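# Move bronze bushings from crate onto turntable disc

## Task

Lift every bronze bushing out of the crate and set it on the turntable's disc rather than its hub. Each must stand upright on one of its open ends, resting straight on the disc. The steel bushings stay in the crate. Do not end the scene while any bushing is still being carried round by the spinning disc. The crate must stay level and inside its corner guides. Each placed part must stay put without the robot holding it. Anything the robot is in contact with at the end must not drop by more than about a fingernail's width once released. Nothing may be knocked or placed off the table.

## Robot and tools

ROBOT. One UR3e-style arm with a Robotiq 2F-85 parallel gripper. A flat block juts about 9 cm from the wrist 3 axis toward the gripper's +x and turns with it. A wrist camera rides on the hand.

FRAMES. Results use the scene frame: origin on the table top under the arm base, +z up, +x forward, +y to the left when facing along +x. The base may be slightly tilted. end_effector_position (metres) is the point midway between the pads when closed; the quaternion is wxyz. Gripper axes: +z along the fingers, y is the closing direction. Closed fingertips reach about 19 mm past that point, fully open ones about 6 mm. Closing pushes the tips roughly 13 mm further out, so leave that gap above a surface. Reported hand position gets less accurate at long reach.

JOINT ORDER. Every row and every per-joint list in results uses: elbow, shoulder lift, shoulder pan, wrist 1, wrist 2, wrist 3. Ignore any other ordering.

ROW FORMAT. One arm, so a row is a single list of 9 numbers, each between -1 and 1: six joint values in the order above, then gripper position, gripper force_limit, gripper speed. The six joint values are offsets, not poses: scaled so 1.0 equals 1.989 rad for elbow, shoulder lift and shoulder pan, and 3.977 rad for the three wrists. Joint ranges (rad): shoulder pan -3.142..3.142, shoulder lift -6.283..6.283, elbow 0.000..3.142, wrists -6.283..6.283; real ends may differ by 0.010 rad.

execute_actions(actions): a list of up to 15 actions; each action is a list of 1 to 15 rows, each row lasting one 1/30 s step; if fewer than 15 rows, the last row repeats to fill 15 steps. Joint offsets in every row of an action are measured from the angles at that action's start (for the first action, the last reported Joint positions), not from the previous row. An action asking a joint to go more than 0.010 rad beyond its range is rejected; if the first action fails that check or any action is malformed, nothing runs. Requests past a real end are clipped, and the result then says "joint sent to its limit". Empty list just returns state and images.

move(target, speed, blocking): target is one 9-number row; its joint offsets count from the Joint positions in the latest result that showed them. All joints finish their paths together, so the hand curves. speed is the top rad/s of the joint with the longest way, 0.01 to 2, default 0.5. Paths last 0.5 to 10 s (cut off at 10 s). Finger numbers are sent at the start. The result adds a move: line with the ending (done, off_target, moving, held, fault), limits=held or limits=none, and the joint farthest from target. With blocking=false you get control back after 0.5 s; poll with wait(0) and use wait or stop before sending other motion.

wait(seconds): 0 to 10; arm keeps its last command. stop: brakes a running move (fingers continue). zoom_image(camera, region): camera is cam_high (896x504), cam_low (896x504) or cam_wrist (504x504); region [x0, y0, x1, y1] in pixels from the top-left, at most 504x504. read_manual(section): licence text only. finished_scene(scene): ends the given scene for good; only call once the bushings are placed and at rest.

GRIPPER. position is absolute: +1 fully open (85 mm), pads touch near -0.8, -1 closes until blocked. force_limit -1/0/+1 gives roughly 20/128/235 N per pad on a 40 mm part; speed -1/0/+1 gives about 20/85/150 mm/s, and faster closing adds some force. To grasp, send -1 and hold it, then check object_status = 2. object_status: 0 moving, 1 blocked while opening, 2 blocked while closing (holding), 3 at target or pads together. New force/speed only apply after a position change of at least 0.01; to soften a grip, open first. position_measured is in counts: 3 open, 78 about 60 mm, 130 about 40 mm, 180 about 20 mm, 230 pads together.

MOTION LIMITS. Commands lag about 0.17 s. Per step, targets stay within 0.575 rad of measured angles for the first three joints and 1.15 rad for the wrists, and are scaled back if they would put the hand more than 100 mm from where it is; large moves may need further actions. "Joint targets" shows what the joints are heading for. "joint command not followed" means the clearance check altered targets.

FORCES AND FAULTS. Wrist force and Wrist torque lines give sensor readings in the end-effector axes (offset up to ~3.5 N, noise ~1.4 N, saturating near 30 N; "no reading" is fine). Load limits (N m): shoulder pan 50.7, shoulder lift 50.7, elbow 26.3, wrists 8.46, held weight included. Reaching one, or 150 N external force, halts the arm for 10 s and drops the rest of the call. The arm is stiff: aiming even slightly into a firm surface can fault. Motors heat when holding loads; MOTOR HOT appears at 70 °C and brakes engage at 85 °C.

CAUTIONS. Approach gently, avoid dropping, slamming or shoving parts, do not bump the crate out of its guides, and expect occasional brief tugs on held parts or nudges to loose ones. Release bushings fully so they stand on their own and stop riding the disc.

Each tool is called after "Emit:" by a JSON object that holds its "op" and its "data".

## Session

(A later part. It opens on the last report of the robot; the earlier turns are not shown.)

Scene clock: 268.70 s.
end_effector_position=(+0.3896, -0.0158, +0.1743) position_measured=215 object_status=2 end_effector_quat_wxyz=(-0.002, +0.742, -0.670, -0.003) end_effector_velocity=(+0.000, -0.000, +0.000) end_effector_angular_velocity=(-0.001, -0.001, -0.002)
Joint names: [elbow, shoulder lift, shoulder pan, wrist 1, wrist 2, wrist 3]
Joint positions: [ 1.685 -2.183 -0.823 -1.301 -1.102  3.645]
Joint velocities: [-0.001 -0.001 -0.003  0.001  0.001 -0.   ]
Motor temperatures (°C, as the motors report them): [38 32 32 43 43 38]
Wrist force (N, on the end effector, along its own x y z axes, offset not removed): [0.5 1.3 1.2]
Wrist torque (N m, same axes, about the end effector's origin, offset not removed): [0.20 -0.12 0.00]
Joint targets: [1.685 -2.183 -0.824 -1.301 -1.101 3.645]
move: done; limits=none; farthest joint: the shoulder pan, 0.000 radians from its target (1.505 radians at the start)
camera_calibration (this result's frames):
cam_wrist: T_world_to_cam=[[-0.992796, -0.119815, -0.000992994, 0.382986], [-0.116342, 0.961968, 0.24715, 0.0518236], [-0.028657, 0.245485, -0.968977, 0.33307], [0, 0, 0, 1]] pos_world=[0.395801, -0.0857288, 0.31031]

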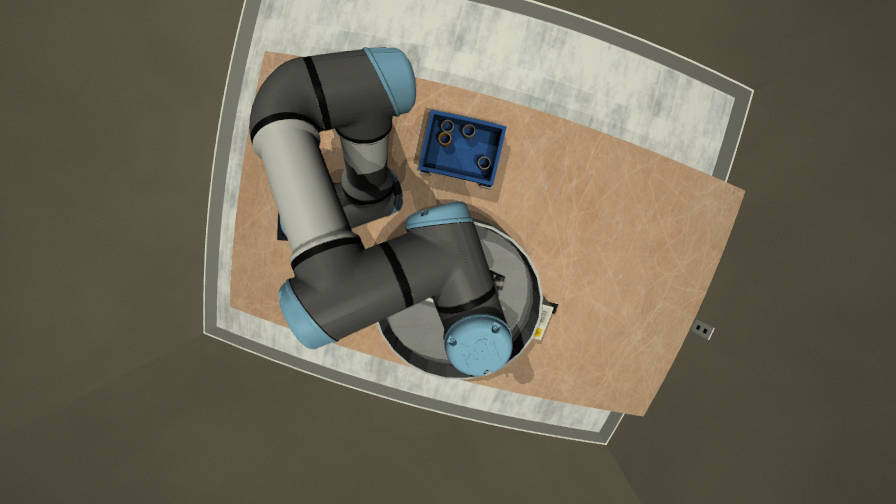

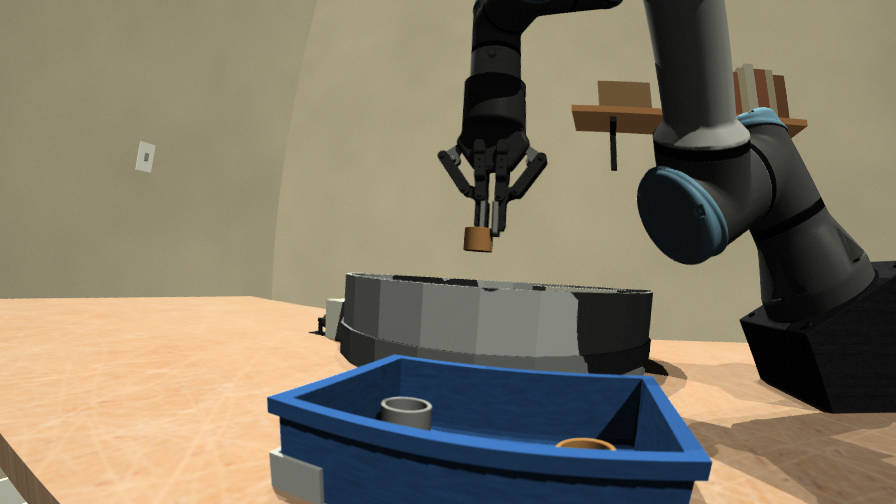

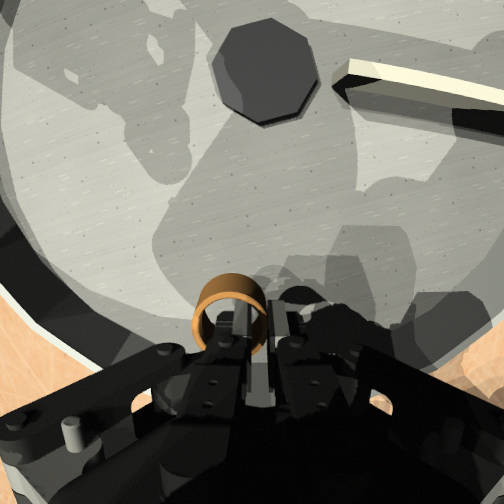

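Emit:
{"op": "move", "data": {"target": [0.181,0.0669,0.1177,-0.1511,-0.016,0,-1,-0.6,-0.8], "speed": 0.3}}

Emit:
{"op": "move", "data": {"target": [0.005,0.003,0.003,-0.0043,-0.0005,0,-1,-0.6,-0.8], "speed": 0.015}}

Emit:
{"op": "move", "data": {"target": [0,0,0,0,0,0,-0.6,-0.6,0.5]}}

Emit:
{"op": "move", "data": {"target": [-0.187,-0.068,-0.118,0.156,0.017,0,-0.6,-0.6,0.5], "speed": 0.6}}

Emit:
{"op": "move", "data": {"target": [-0.019,0.170,0.754,-0.1805,-0.164,0,-0.4,-0.6,0], "speed": 1}}

Scene clock: 280.63 s.
end_effector_position=(+0.3890, -0.0139, +0.0886) position_measured=215 object_status=2 end_effector_quat_wxyz=(-0.004, +0.820, -0.573, -0.002) end_effector_velocity=(-0.002, +0.000, -0.002) end_effector_angular_velocity=(+0.003, +0.005, -0.002)
Joint names: [elbow, shoulder lift, shoulder pan, wrist 1, wrist 2, wrist 3]
Joint positions: [ 2.044 -2.05  -0.589 -1.902 -1.165  3.645]
Joint velocities: [ 0.004  0.002  0.    -0.    -0.001 -0.   ]
Motor temperatures (°C, as the motors report them): [38 32 32 43 43 38]
Wrist force (N, on the end effector, along its own x y z axes, offset not removed): [0.8 2.9 -30.0]
Wrist torque (N m, same axes, about the end effector's origin, offset not removed): [0.12 -0.29 0.00]
Joint targets: [2.045 -2.050 -0.589 -1.902 -1.165 3.645]
move: done; limits=none; farthest joint: the shoulder lift, 0.001 radians from its target (0.133 radians at the start)
camera_calibration (this result's frames):
cam_wrist: T_world_to_cam=[[-0.932543, -0.361008, -0.00599847, 0.356192], [-0.351338, 0.903486, 0.245507, 0.161885], [-0.0832103, 0.231053, -0.969376, 0.270652], [0, 0, 0, 1]] pos_world=[0.411562, -0.0802074, 0.224756]

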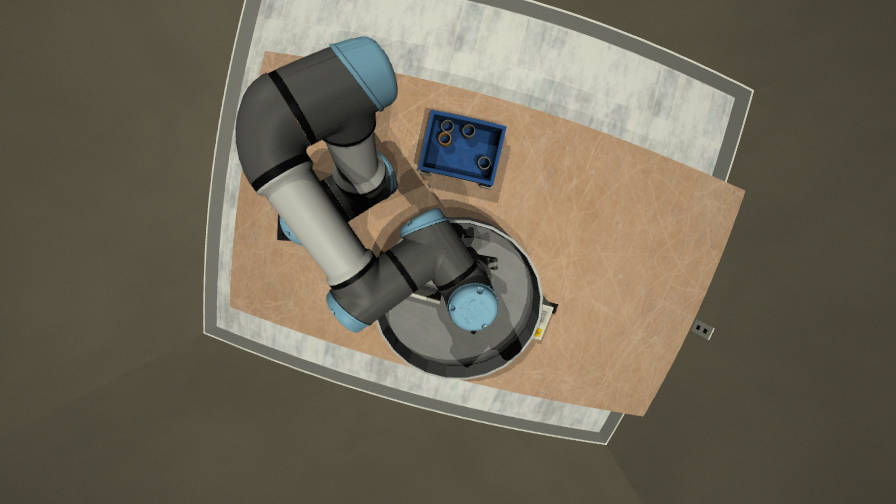

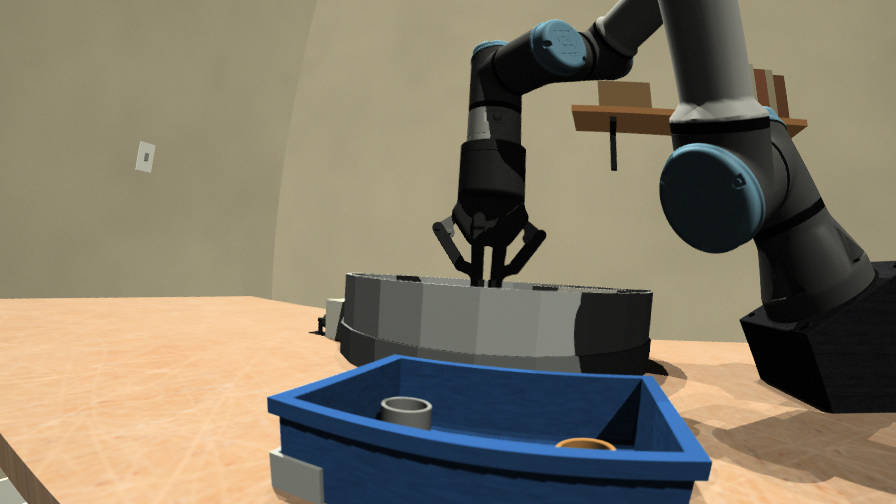

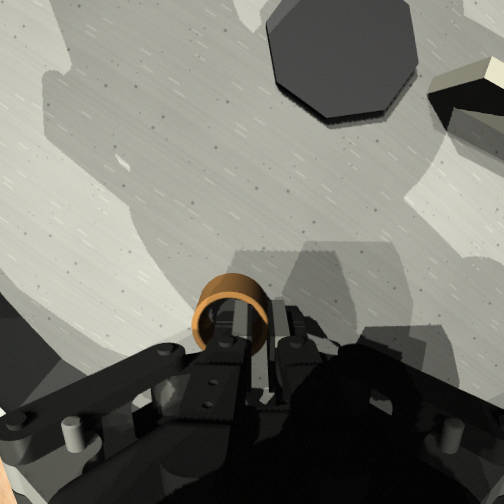

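Scene clock: 282.00 s.
end_effector_position=(+0.3885, -0.0135, +0.0859) position_measured=215 object_status=2 end_effector_quat_wxyz=(-0.004, +0.821, -0.570, -0.002) end_effector_velocity=(+0.000, +0.000, -0.000) end_effector_angular_velocity=(-0.000, -0.001, +0.002)
Joint names: [elbow, shoulder lift, shoulder pan, wrist 1, wrist 2, wrist 3]
Joint positions: [ 2.054 -2.045 -0.584 -1.919 -1.167  3.645]
Joint velocities: [ 0.001  0.001  0.002 -0.003 -0.     0.   ]
Motor temperatures (°C, as the motors report them): [38 32 32 43 43 38]
Wrist force (N, on the end effector, along its own x y z axes, offset not removed): [-0.9 3.5 -30.0]
Wrist torque (N m, same axes, about the end effector's origin, offset not removed): [0.16 -0.12 0.02]
Joint targets: [2.054 -2.045 -0.583 -1.919 -1.167 3.645]
move: done; limits=none; farthest joint: the shoulder pan, 0.001 radians from its target (0.006 radians at the start)
camera_calibration (this result's frames):
cam_wrist: T_world_to_cam=[[-0.930508, -0.36623, -0.00558719, 0.354949], [-0.356234, 0.901352, 0.246296, 0.163787], [-0.0851649, 0.23117, -0.969179, 0.268572], [0, 0, 0, 1]] pos_world=[0.411502, -0.0797227, 0.221937]

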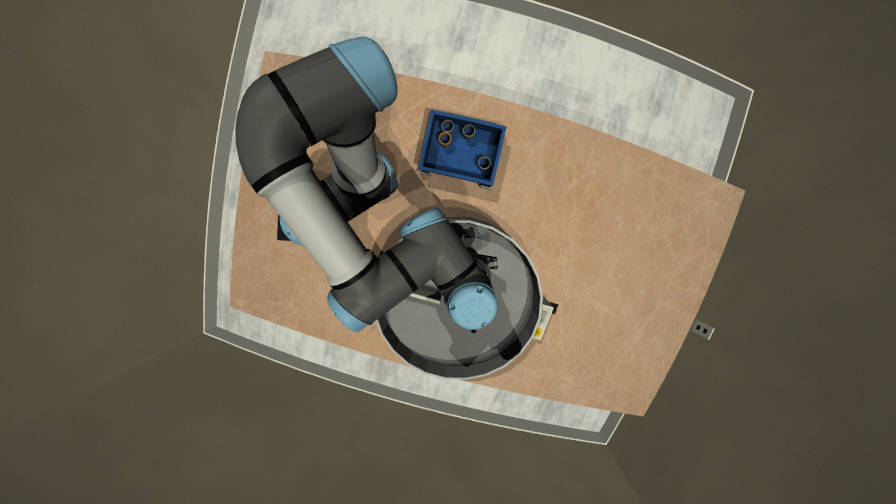

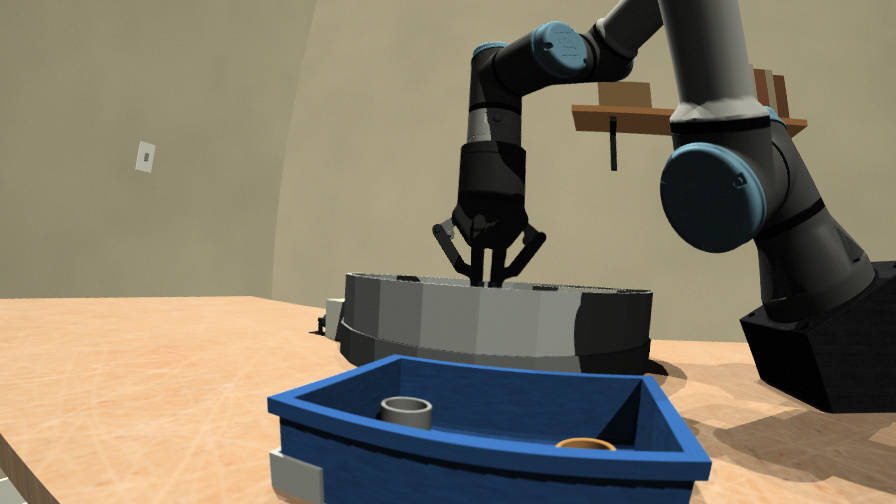

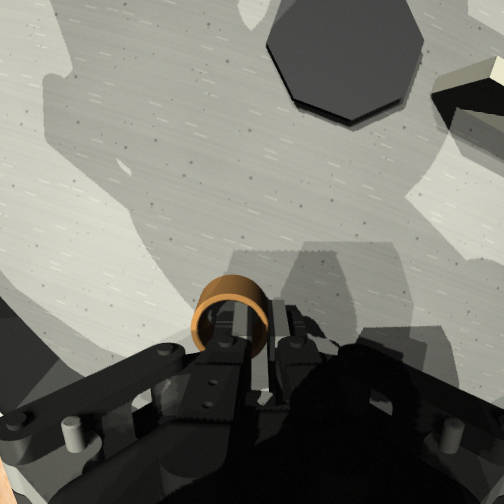

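Scene clock: 282.50 s.
end_effector_position=(+0.3885, -0.0135, +0.0858) position_measured=205 object_status=3 end_effector_quat_wxyz=(-0.004, +0.821, -0.570, -0.002) end_effector_velocity=(+0.001, -0.000, +0.001) end_effector_angular_velocity=(-0.003, -0.003, +0.001)
Joint names: [elbow, shoulder lift, shoulder pan, wrist 1, wrist 2, wrist 3]
Joint positions: [ 2.054 -2.044 -0.583 -1.919 -1.167  3.645]
Joint velocities: [-0.001 -0.002 -0.    -0.001 -0.     0.   ]
Motor temperatures (°C, as the motors report them): [38 32 32 43 43 38]
Wrist force (N, on the end effector, along its own x y z axes, offset not removed): [1.2 1.6 -0.4]
Wrist torque (N m, same axes, about the end effector's origin, offset not removed): [0.20 -0.20 0.03]
Joint targets: [2.054 -2.045 -0.584 -1.919 -1.167 3.645]
move: done; limits=none; farthest joint: the shoulder pan, 0.001 radians from its target (0.000 radians at the start)
camera_calibration (this result's frames):
cam_wrist: T_world_to_cam=[[-0.930522, -0.366194, -0.00547104, 0.354917], [-0.356151, 0.901319, 0.246535, 0.163707], [-0.0853487, 0.231355, -0.969118, 0.268576], [0, 0, 0, 1]] pos_world=[0.411486, -0.0797204, 0.221864]

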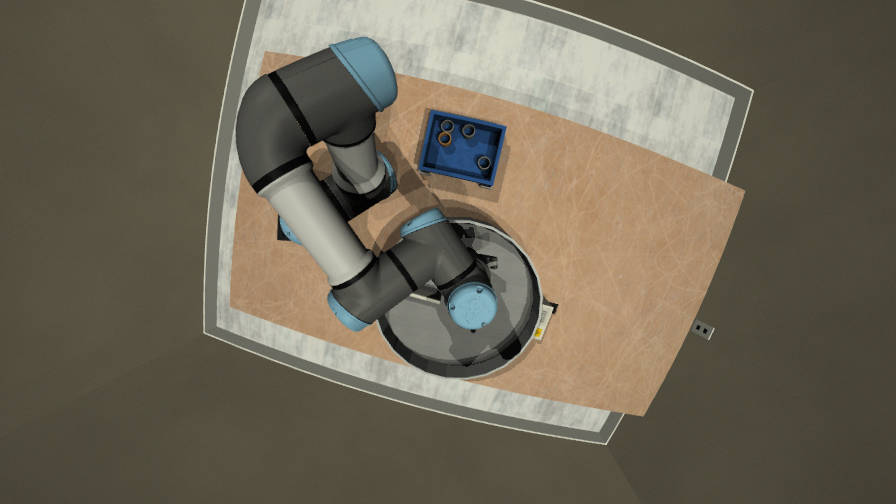

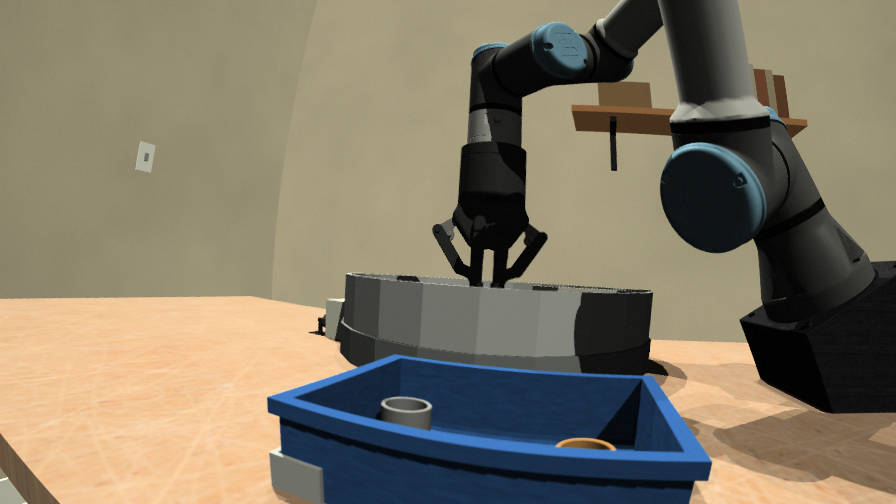

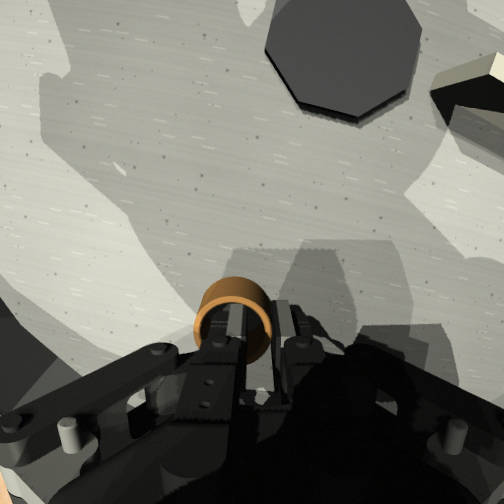

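Scene clock: 284.20 s.
end_effector_position=(+0.3900, -0.0139, +0.1739) position_measured=205 object_status=3 end_effector_quat_wxyz=(-0.005, +0.743, -0.669, -0.006) end_effector_velocity=(-0.000, +0.000, +0.000) end_effector_angular_velocity=(-0.000, +0.000, -0.001)
Joint names: [elbow, shoulder lift, shoulder pan, wrist 1, wrist 2, wrist 3]
Joint positions: [ 1.682 -2.18  -0.818 -1.299 -1.1    3.645]
Joint velocities: [-0.002 -0.    -0.001  0.003  0.     0.   ]
Motor temperatures (°C, as the motors report them): [38 32 32 43 43 38]
Wrist force (N, on the end effector, along its own x y z axes, offset not removed): [0.6 1.8 0.1]
Wrist torque (N m, same axes, about the end effector's origin, offset not removed): [0.26 -0.11 0.02]
Joint targets: [1.682 -2.180 -0.818 -1.299 -1.099 3.645]
move: done; limits=none; farthest joint: the shoulder pan, 0.000 radians from its target (0.234 radians at the start)
camera_calibration (this result's frames):
cam_wrist: T_world_to_cam=[[-0.992443, -0.122703, -0.001204, 0.383499], [-0.118998, 0.959991, 0.253489, 0.050072], [-0.029948, 0.251717, -0.967337, 0.332572], [0, 0, 0, 1]] pos_world=[0.396519, -0.0847264, 0.309479]

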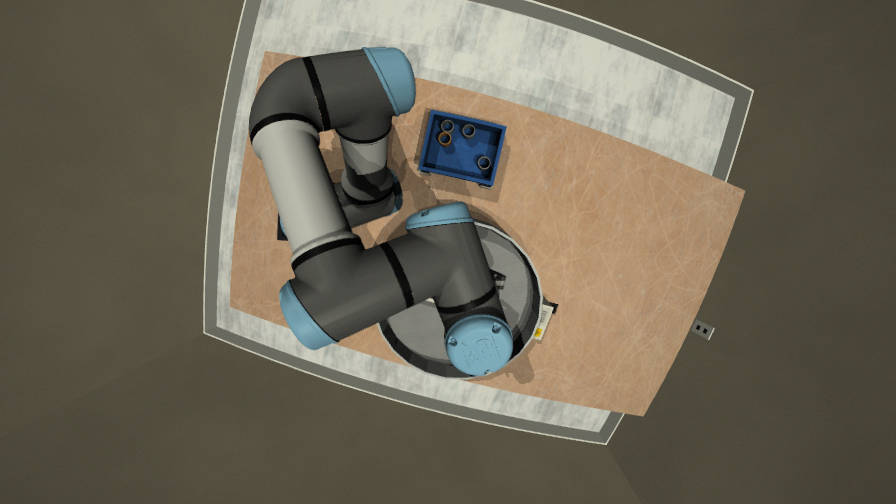

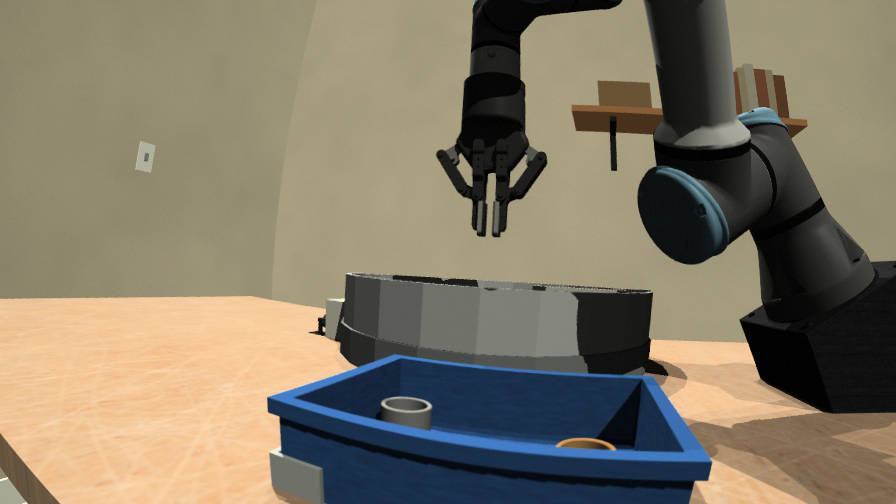

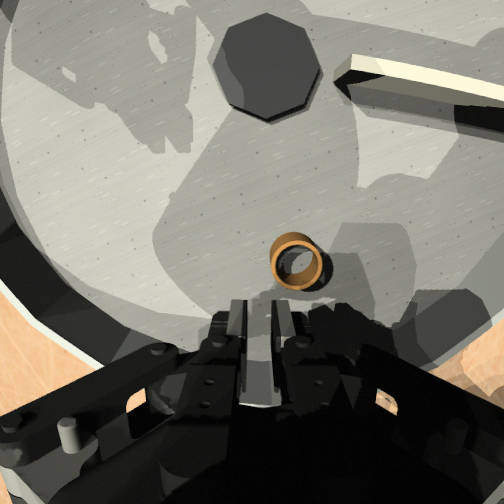

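Scene clock: 286.47 s.
end_effector_position=(+0.3786, +0.2563, +0.1951) position_measured=179 object_status=3 end_effector_quat_wxyz=(-0.034, +0.996, -0.045, +0.067) end_effector_velocity=(-0.000, +0.000, -0.000) end_effector_angular_velocity=(+0.000, +0.000, +0.002)
Joint names: [elbow, shoulder lift, shoulder pan, wrist 1, wrist 2, wrist 3]
Joint positions: [ 1.645 -1.842  0.681 -2.017 -1.752  3.645]
Joint velocities: [ 0.001  0.001  0.002 -0.001 -0.001  0.   ]
Motor temperatures (°C, as the motors report them): [38 32 32 43 43 38]
Wrist force (N, on the end effector, along its own x y z axes, offset not removed): [0.8 1.6 -0.2]
Wrist torque (N m, same axes, about the end effector's origin, offset not removed): [0.20 -0.16 0.05]
Joint targets: [1.645 -1.842 0.681 -2.017 -1.752 3.645]
move: done; limits=none; farthest joint: the wrist 2, 0.001 radians from its target (0.653 radians at the start)
camera_calibration (this result's frames):
cam_wrist: T_world_to_cam=[[-0.0666694, -0.995017, -0.074139, 0.292665], [-0.992395, 0.0584211, 0.108343, 0.37401], [-0.103472, 0.0807983, -0.991345, 0.361027], [0, 0, 0, 1]] pos_world=[0.428034, 0.240186, 0.339079]

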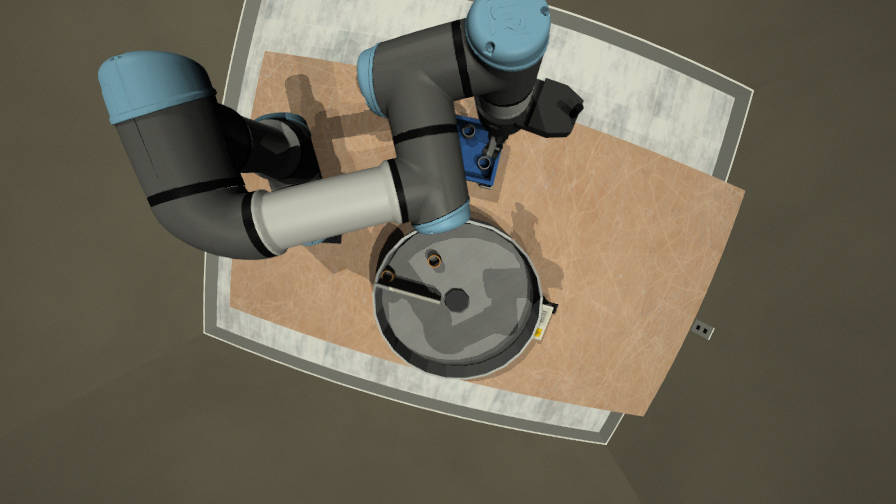

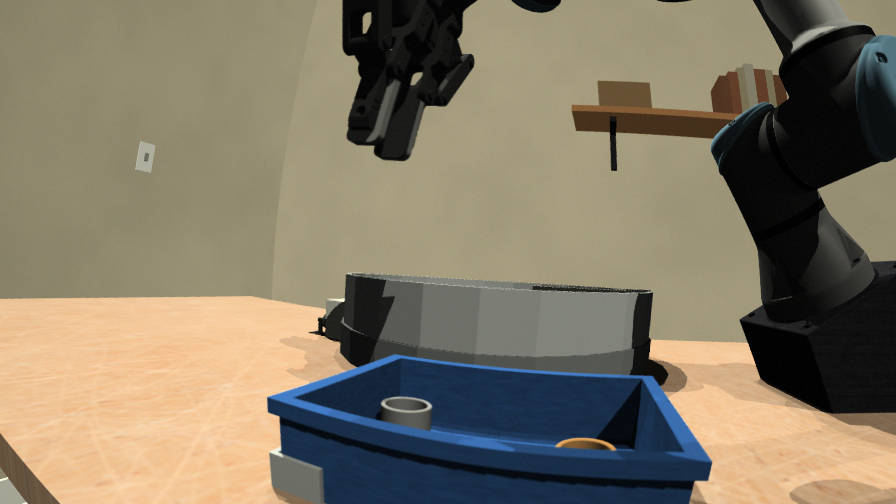

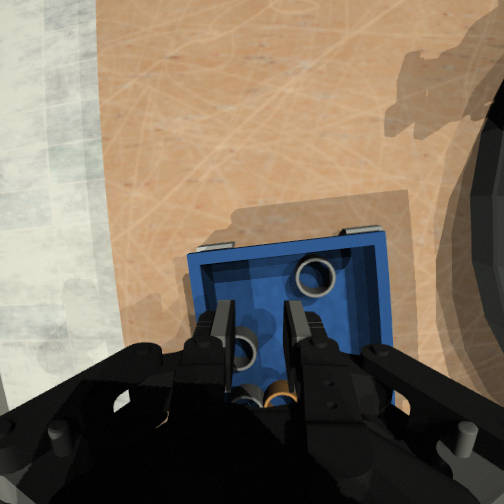

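Emit:
{"op": "move", "data": {"target": [0.268,-0.040,0.0337,-0.0737,-0.0053,0.014,-0.4,-0.6,0], "speed": 0.6}}

Scene clock: 294.47 s.
end_effector_position=(+0.2639, +0.2376, +0.1070) position_measured=179 object_status=3 end_effector_quat_wxyz=(-0.006, +1.000, -0.029, -0.001) end_effector_velocity=(-0.001, -0.000, -0.001) end_effector_angular_velocity=(-0.001, +0.001, -0.000)
Joint names: [elbow, shoulder lift, shoulder pan, wrist 1, wrist 2, wrist 3]
Joint positions: [ 2.177 -1.921  0.748 -2.31  -1.773  3.701]
Joint velocities: [ 0.003 -0.    -0.    -0.002 -0.     0.   ]
Motor temperatures (°C, as the motors report them): [38 32 32 43 43 38]
Wrist force (N, on the end effector, along its own x y z axes, offset not removed): [0.5 0.8 0.1]
Wrist torque (N m, same axes, about the end effector's origin, offset not removed): [0.08 -0.09 0.03]
Joint targets: [2.178 -1.921 0.748 -2.310 -1.773 3.701]
move: done; limits=none; farthest joint: the elbow, 0.001 radians from its target (0.533 radians at the start)
camera_calibration (this result's frames):
cam_wrist: T_world_to_cam=[[-0.0405037, -0.99909, -0.0133789, 0.247425], [-0.970058, 0.0361106, 0.240174, 0.256133], [-0.239472, 0.0227063, -0.970638, 0.31076], [0, 0, 0, 1]] pos_world=[0.332904, 0.230894, 0.243429]

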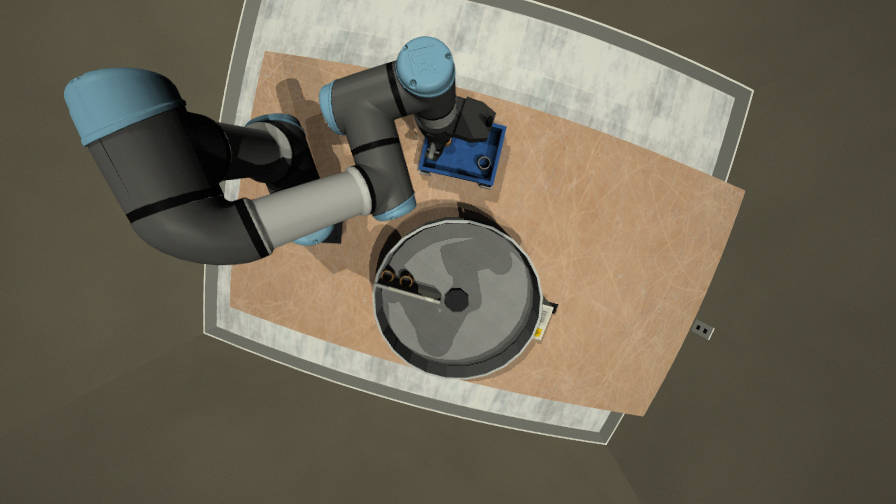

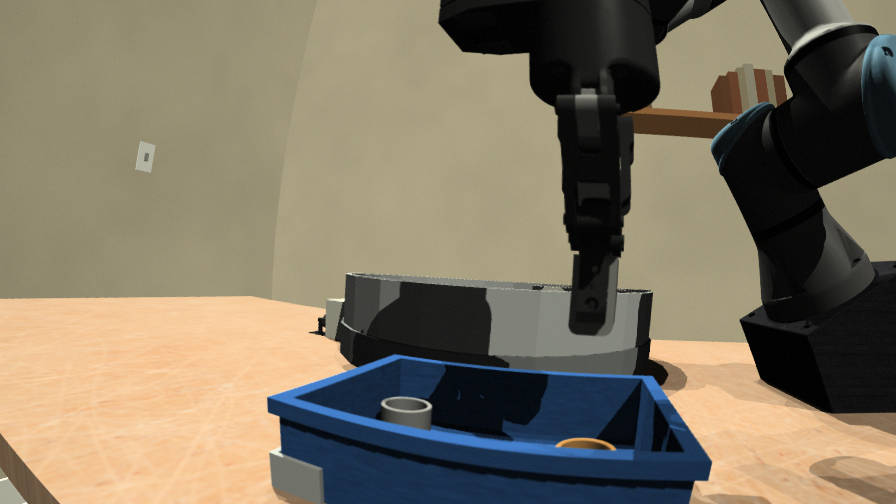

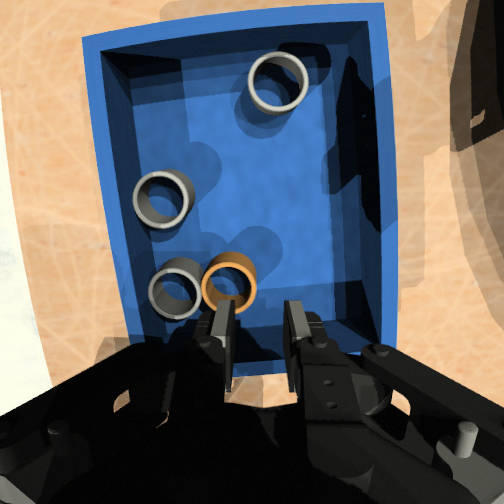

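Emit:
{"op": "move", "data": {"target": [0.054,0.0775,-0.023,-0.0657,0.0053,-0.01,-0.4,-0.6,0], "speed": 0.2}}

Scene clock: 300.50 s.
end_effector_position=(+0.2617, +0.2365, +0.0596) position_measured=179 object_status=3 end_effector_quat_wxyz=(-0.004, +1.000, -0.029, -0.004) end_effector_velocity=(+0.000, -0.000, -0.000) end_effector_angular_velocity=(-0.000, -0.000, -0.001)
Joint names: [elbow, shoulder lift, shoulder pan, wrist 1, wrist 2, wrist 3]
Joint positions: [ 2.285 -1.767  0.702 -2.571 -1.752  3.661]
Joint velocities: [ 0.001  0.001 -0.001 -0.002  0.    -0.   ]
Motor temperatures (°C, as the motors report them): [38 32 32 43 43 38]
Wrist force (N, on the end effector, along its own x y z axes, offset not removed): [0.8 1.9 1.0]
Wrist torque (N m, same axes, about the end effector's origin, offset not removed): [0.24 -0.16 0.03]
Joint targets: [2.285 -1.767 0.702 -2.571 -1.752 3.661]
move: done; limits=none; farthest joint: the wrist 1, 0.001 radians from its target (0.261 radians at the start)
camera_calibration (this result's frames):
cam_wrist: T_world_to_cam=[[-0.0404653, -0.999137, -0.00932298, 0.245346], [-0.968375, 0.036917, 0.246752, 0.264343], [-0.246195, 0.019013, -0.969034, 0.266816], [0, 0, 0, 1]] pos_world=[0.3316, 0.230302, 0.195614]

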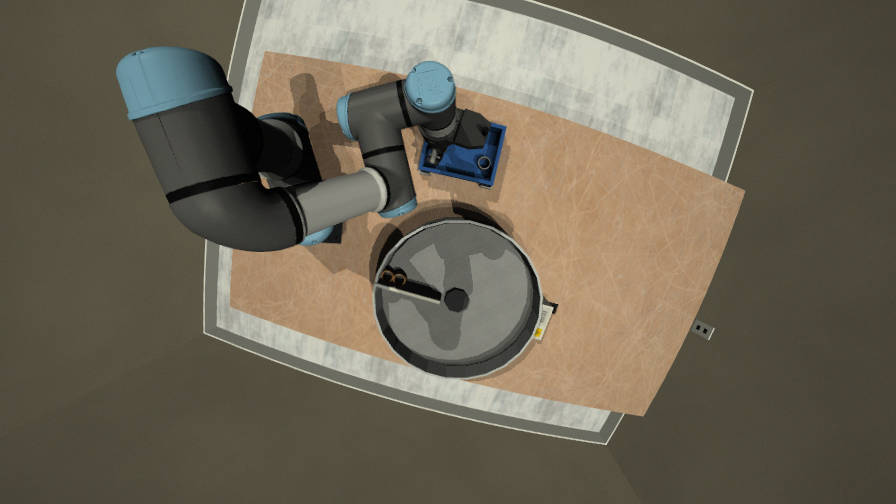

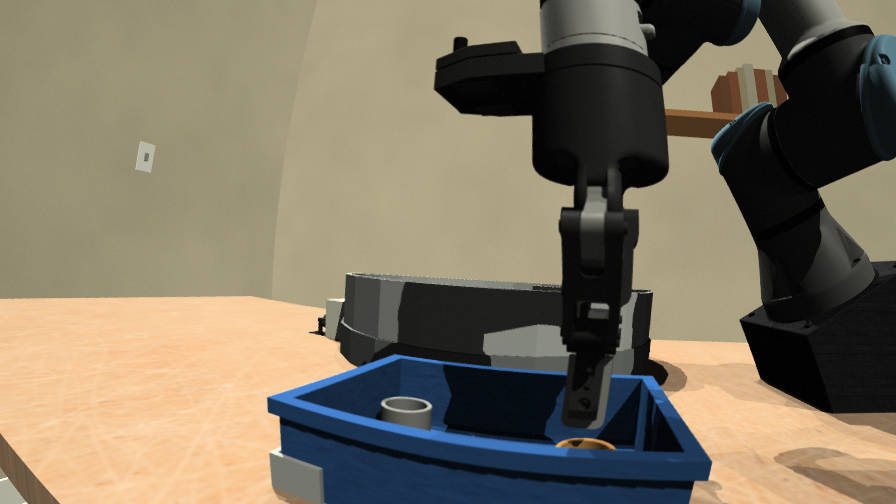

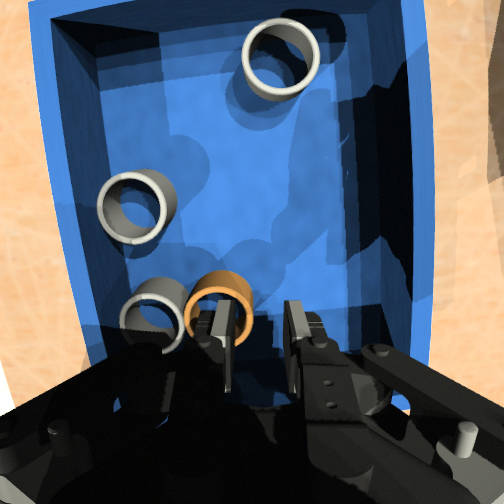

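Aligned like C. Descend ~18 mm.

Emit:
{"op": "move", "data": {"target": [0.018,0.031,-0.0075,-0.0245,0.0017,-0.003,-0.4,-0.6,0], "speed": 0.02}}

Scene clock: 307.13 s.
end_effector_position=(+0.2594, +0.2351, +0.0434) position_measured=179 object_status=3 end_effector_quat_wxyz=(-0.003, +1.000, -0.030, -0.005) end_effector_velocity=(-0.000, -0.001, -0.001) end_effector_angular_velocity=(-0.001, +0.001, -0.001)
Joint names: [elbow, shoulder lift, shoulder pan, wrist 1, wrist 2, wrist 3]
Joint positions: [ 2.32  -1.706  0.688 -2.668 -1.745  3.649]
Joint velocities: [ 0.002  0.002 -0.001 -0.002  0.     0.   ]
Motor temperatures (°C, as the motors report them): [38 32 32 43 43 38]
Wrist force (N, on the end effector, along its own x y z axes, offset not removed): [1.5 1.0 0.6]
Wrist torque (N m, same axes, about the end effector's origin, offset not removed): [0.11 -0.27 -0.01]
Joint targets: [2.320 -1.706 0.688 -2.668 -1.745 3.649]
move: done; limits=none; farthest joint: the shoulder pan, 0.000 radians from its target (0.015 radians at the start)
camera_calibration (this result's frames):
cam_wrist: T_world_to_cam=[[-0.041528, -0.999105, -0.00806769, 0.243942], [-0.967833, 0.0382202, 0.248674, 0.265625], [-0.248143, 0.0181351, -0.968554, 0.251252], [0, 0, 0, 1]] pos_world=[0.329557, 0.229015, 0.179265]

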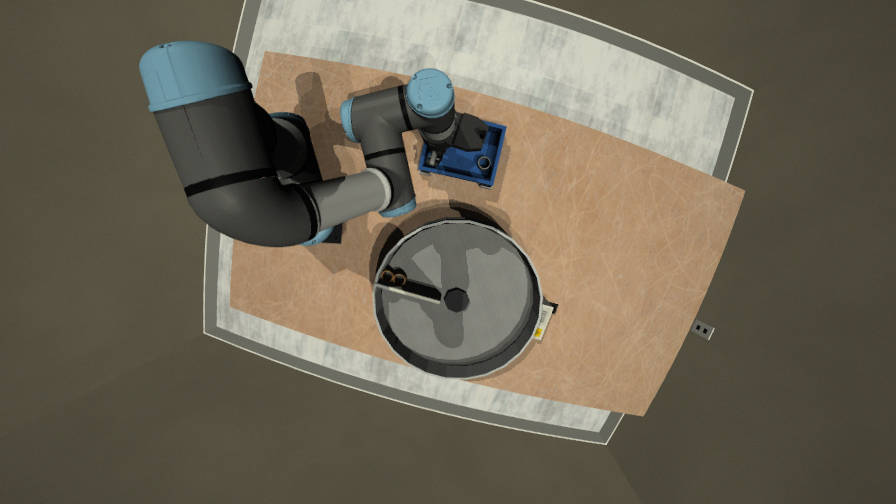

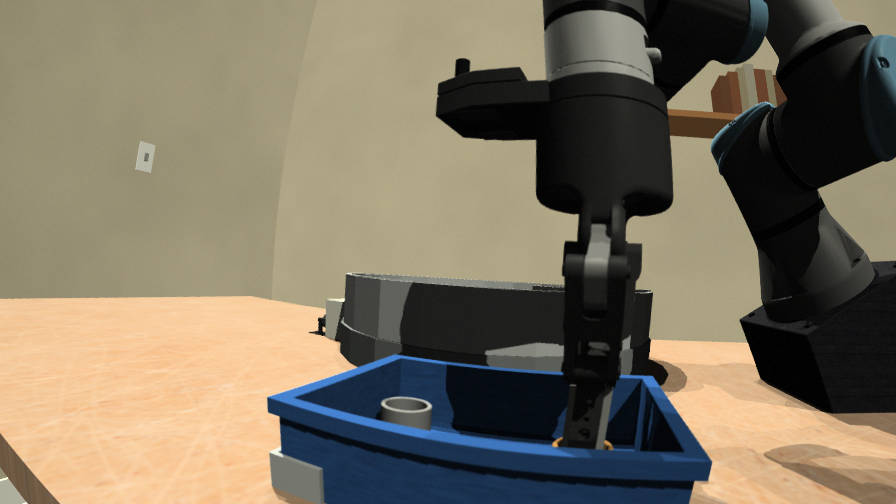

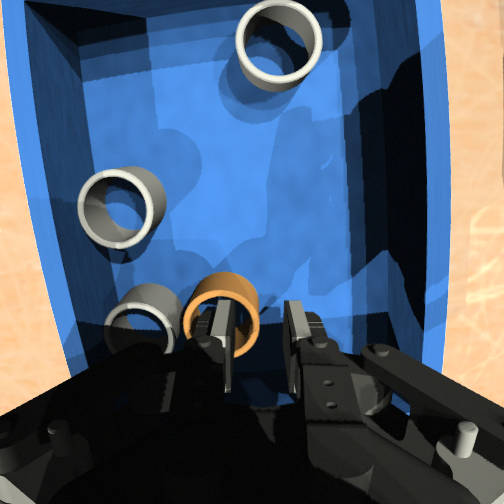

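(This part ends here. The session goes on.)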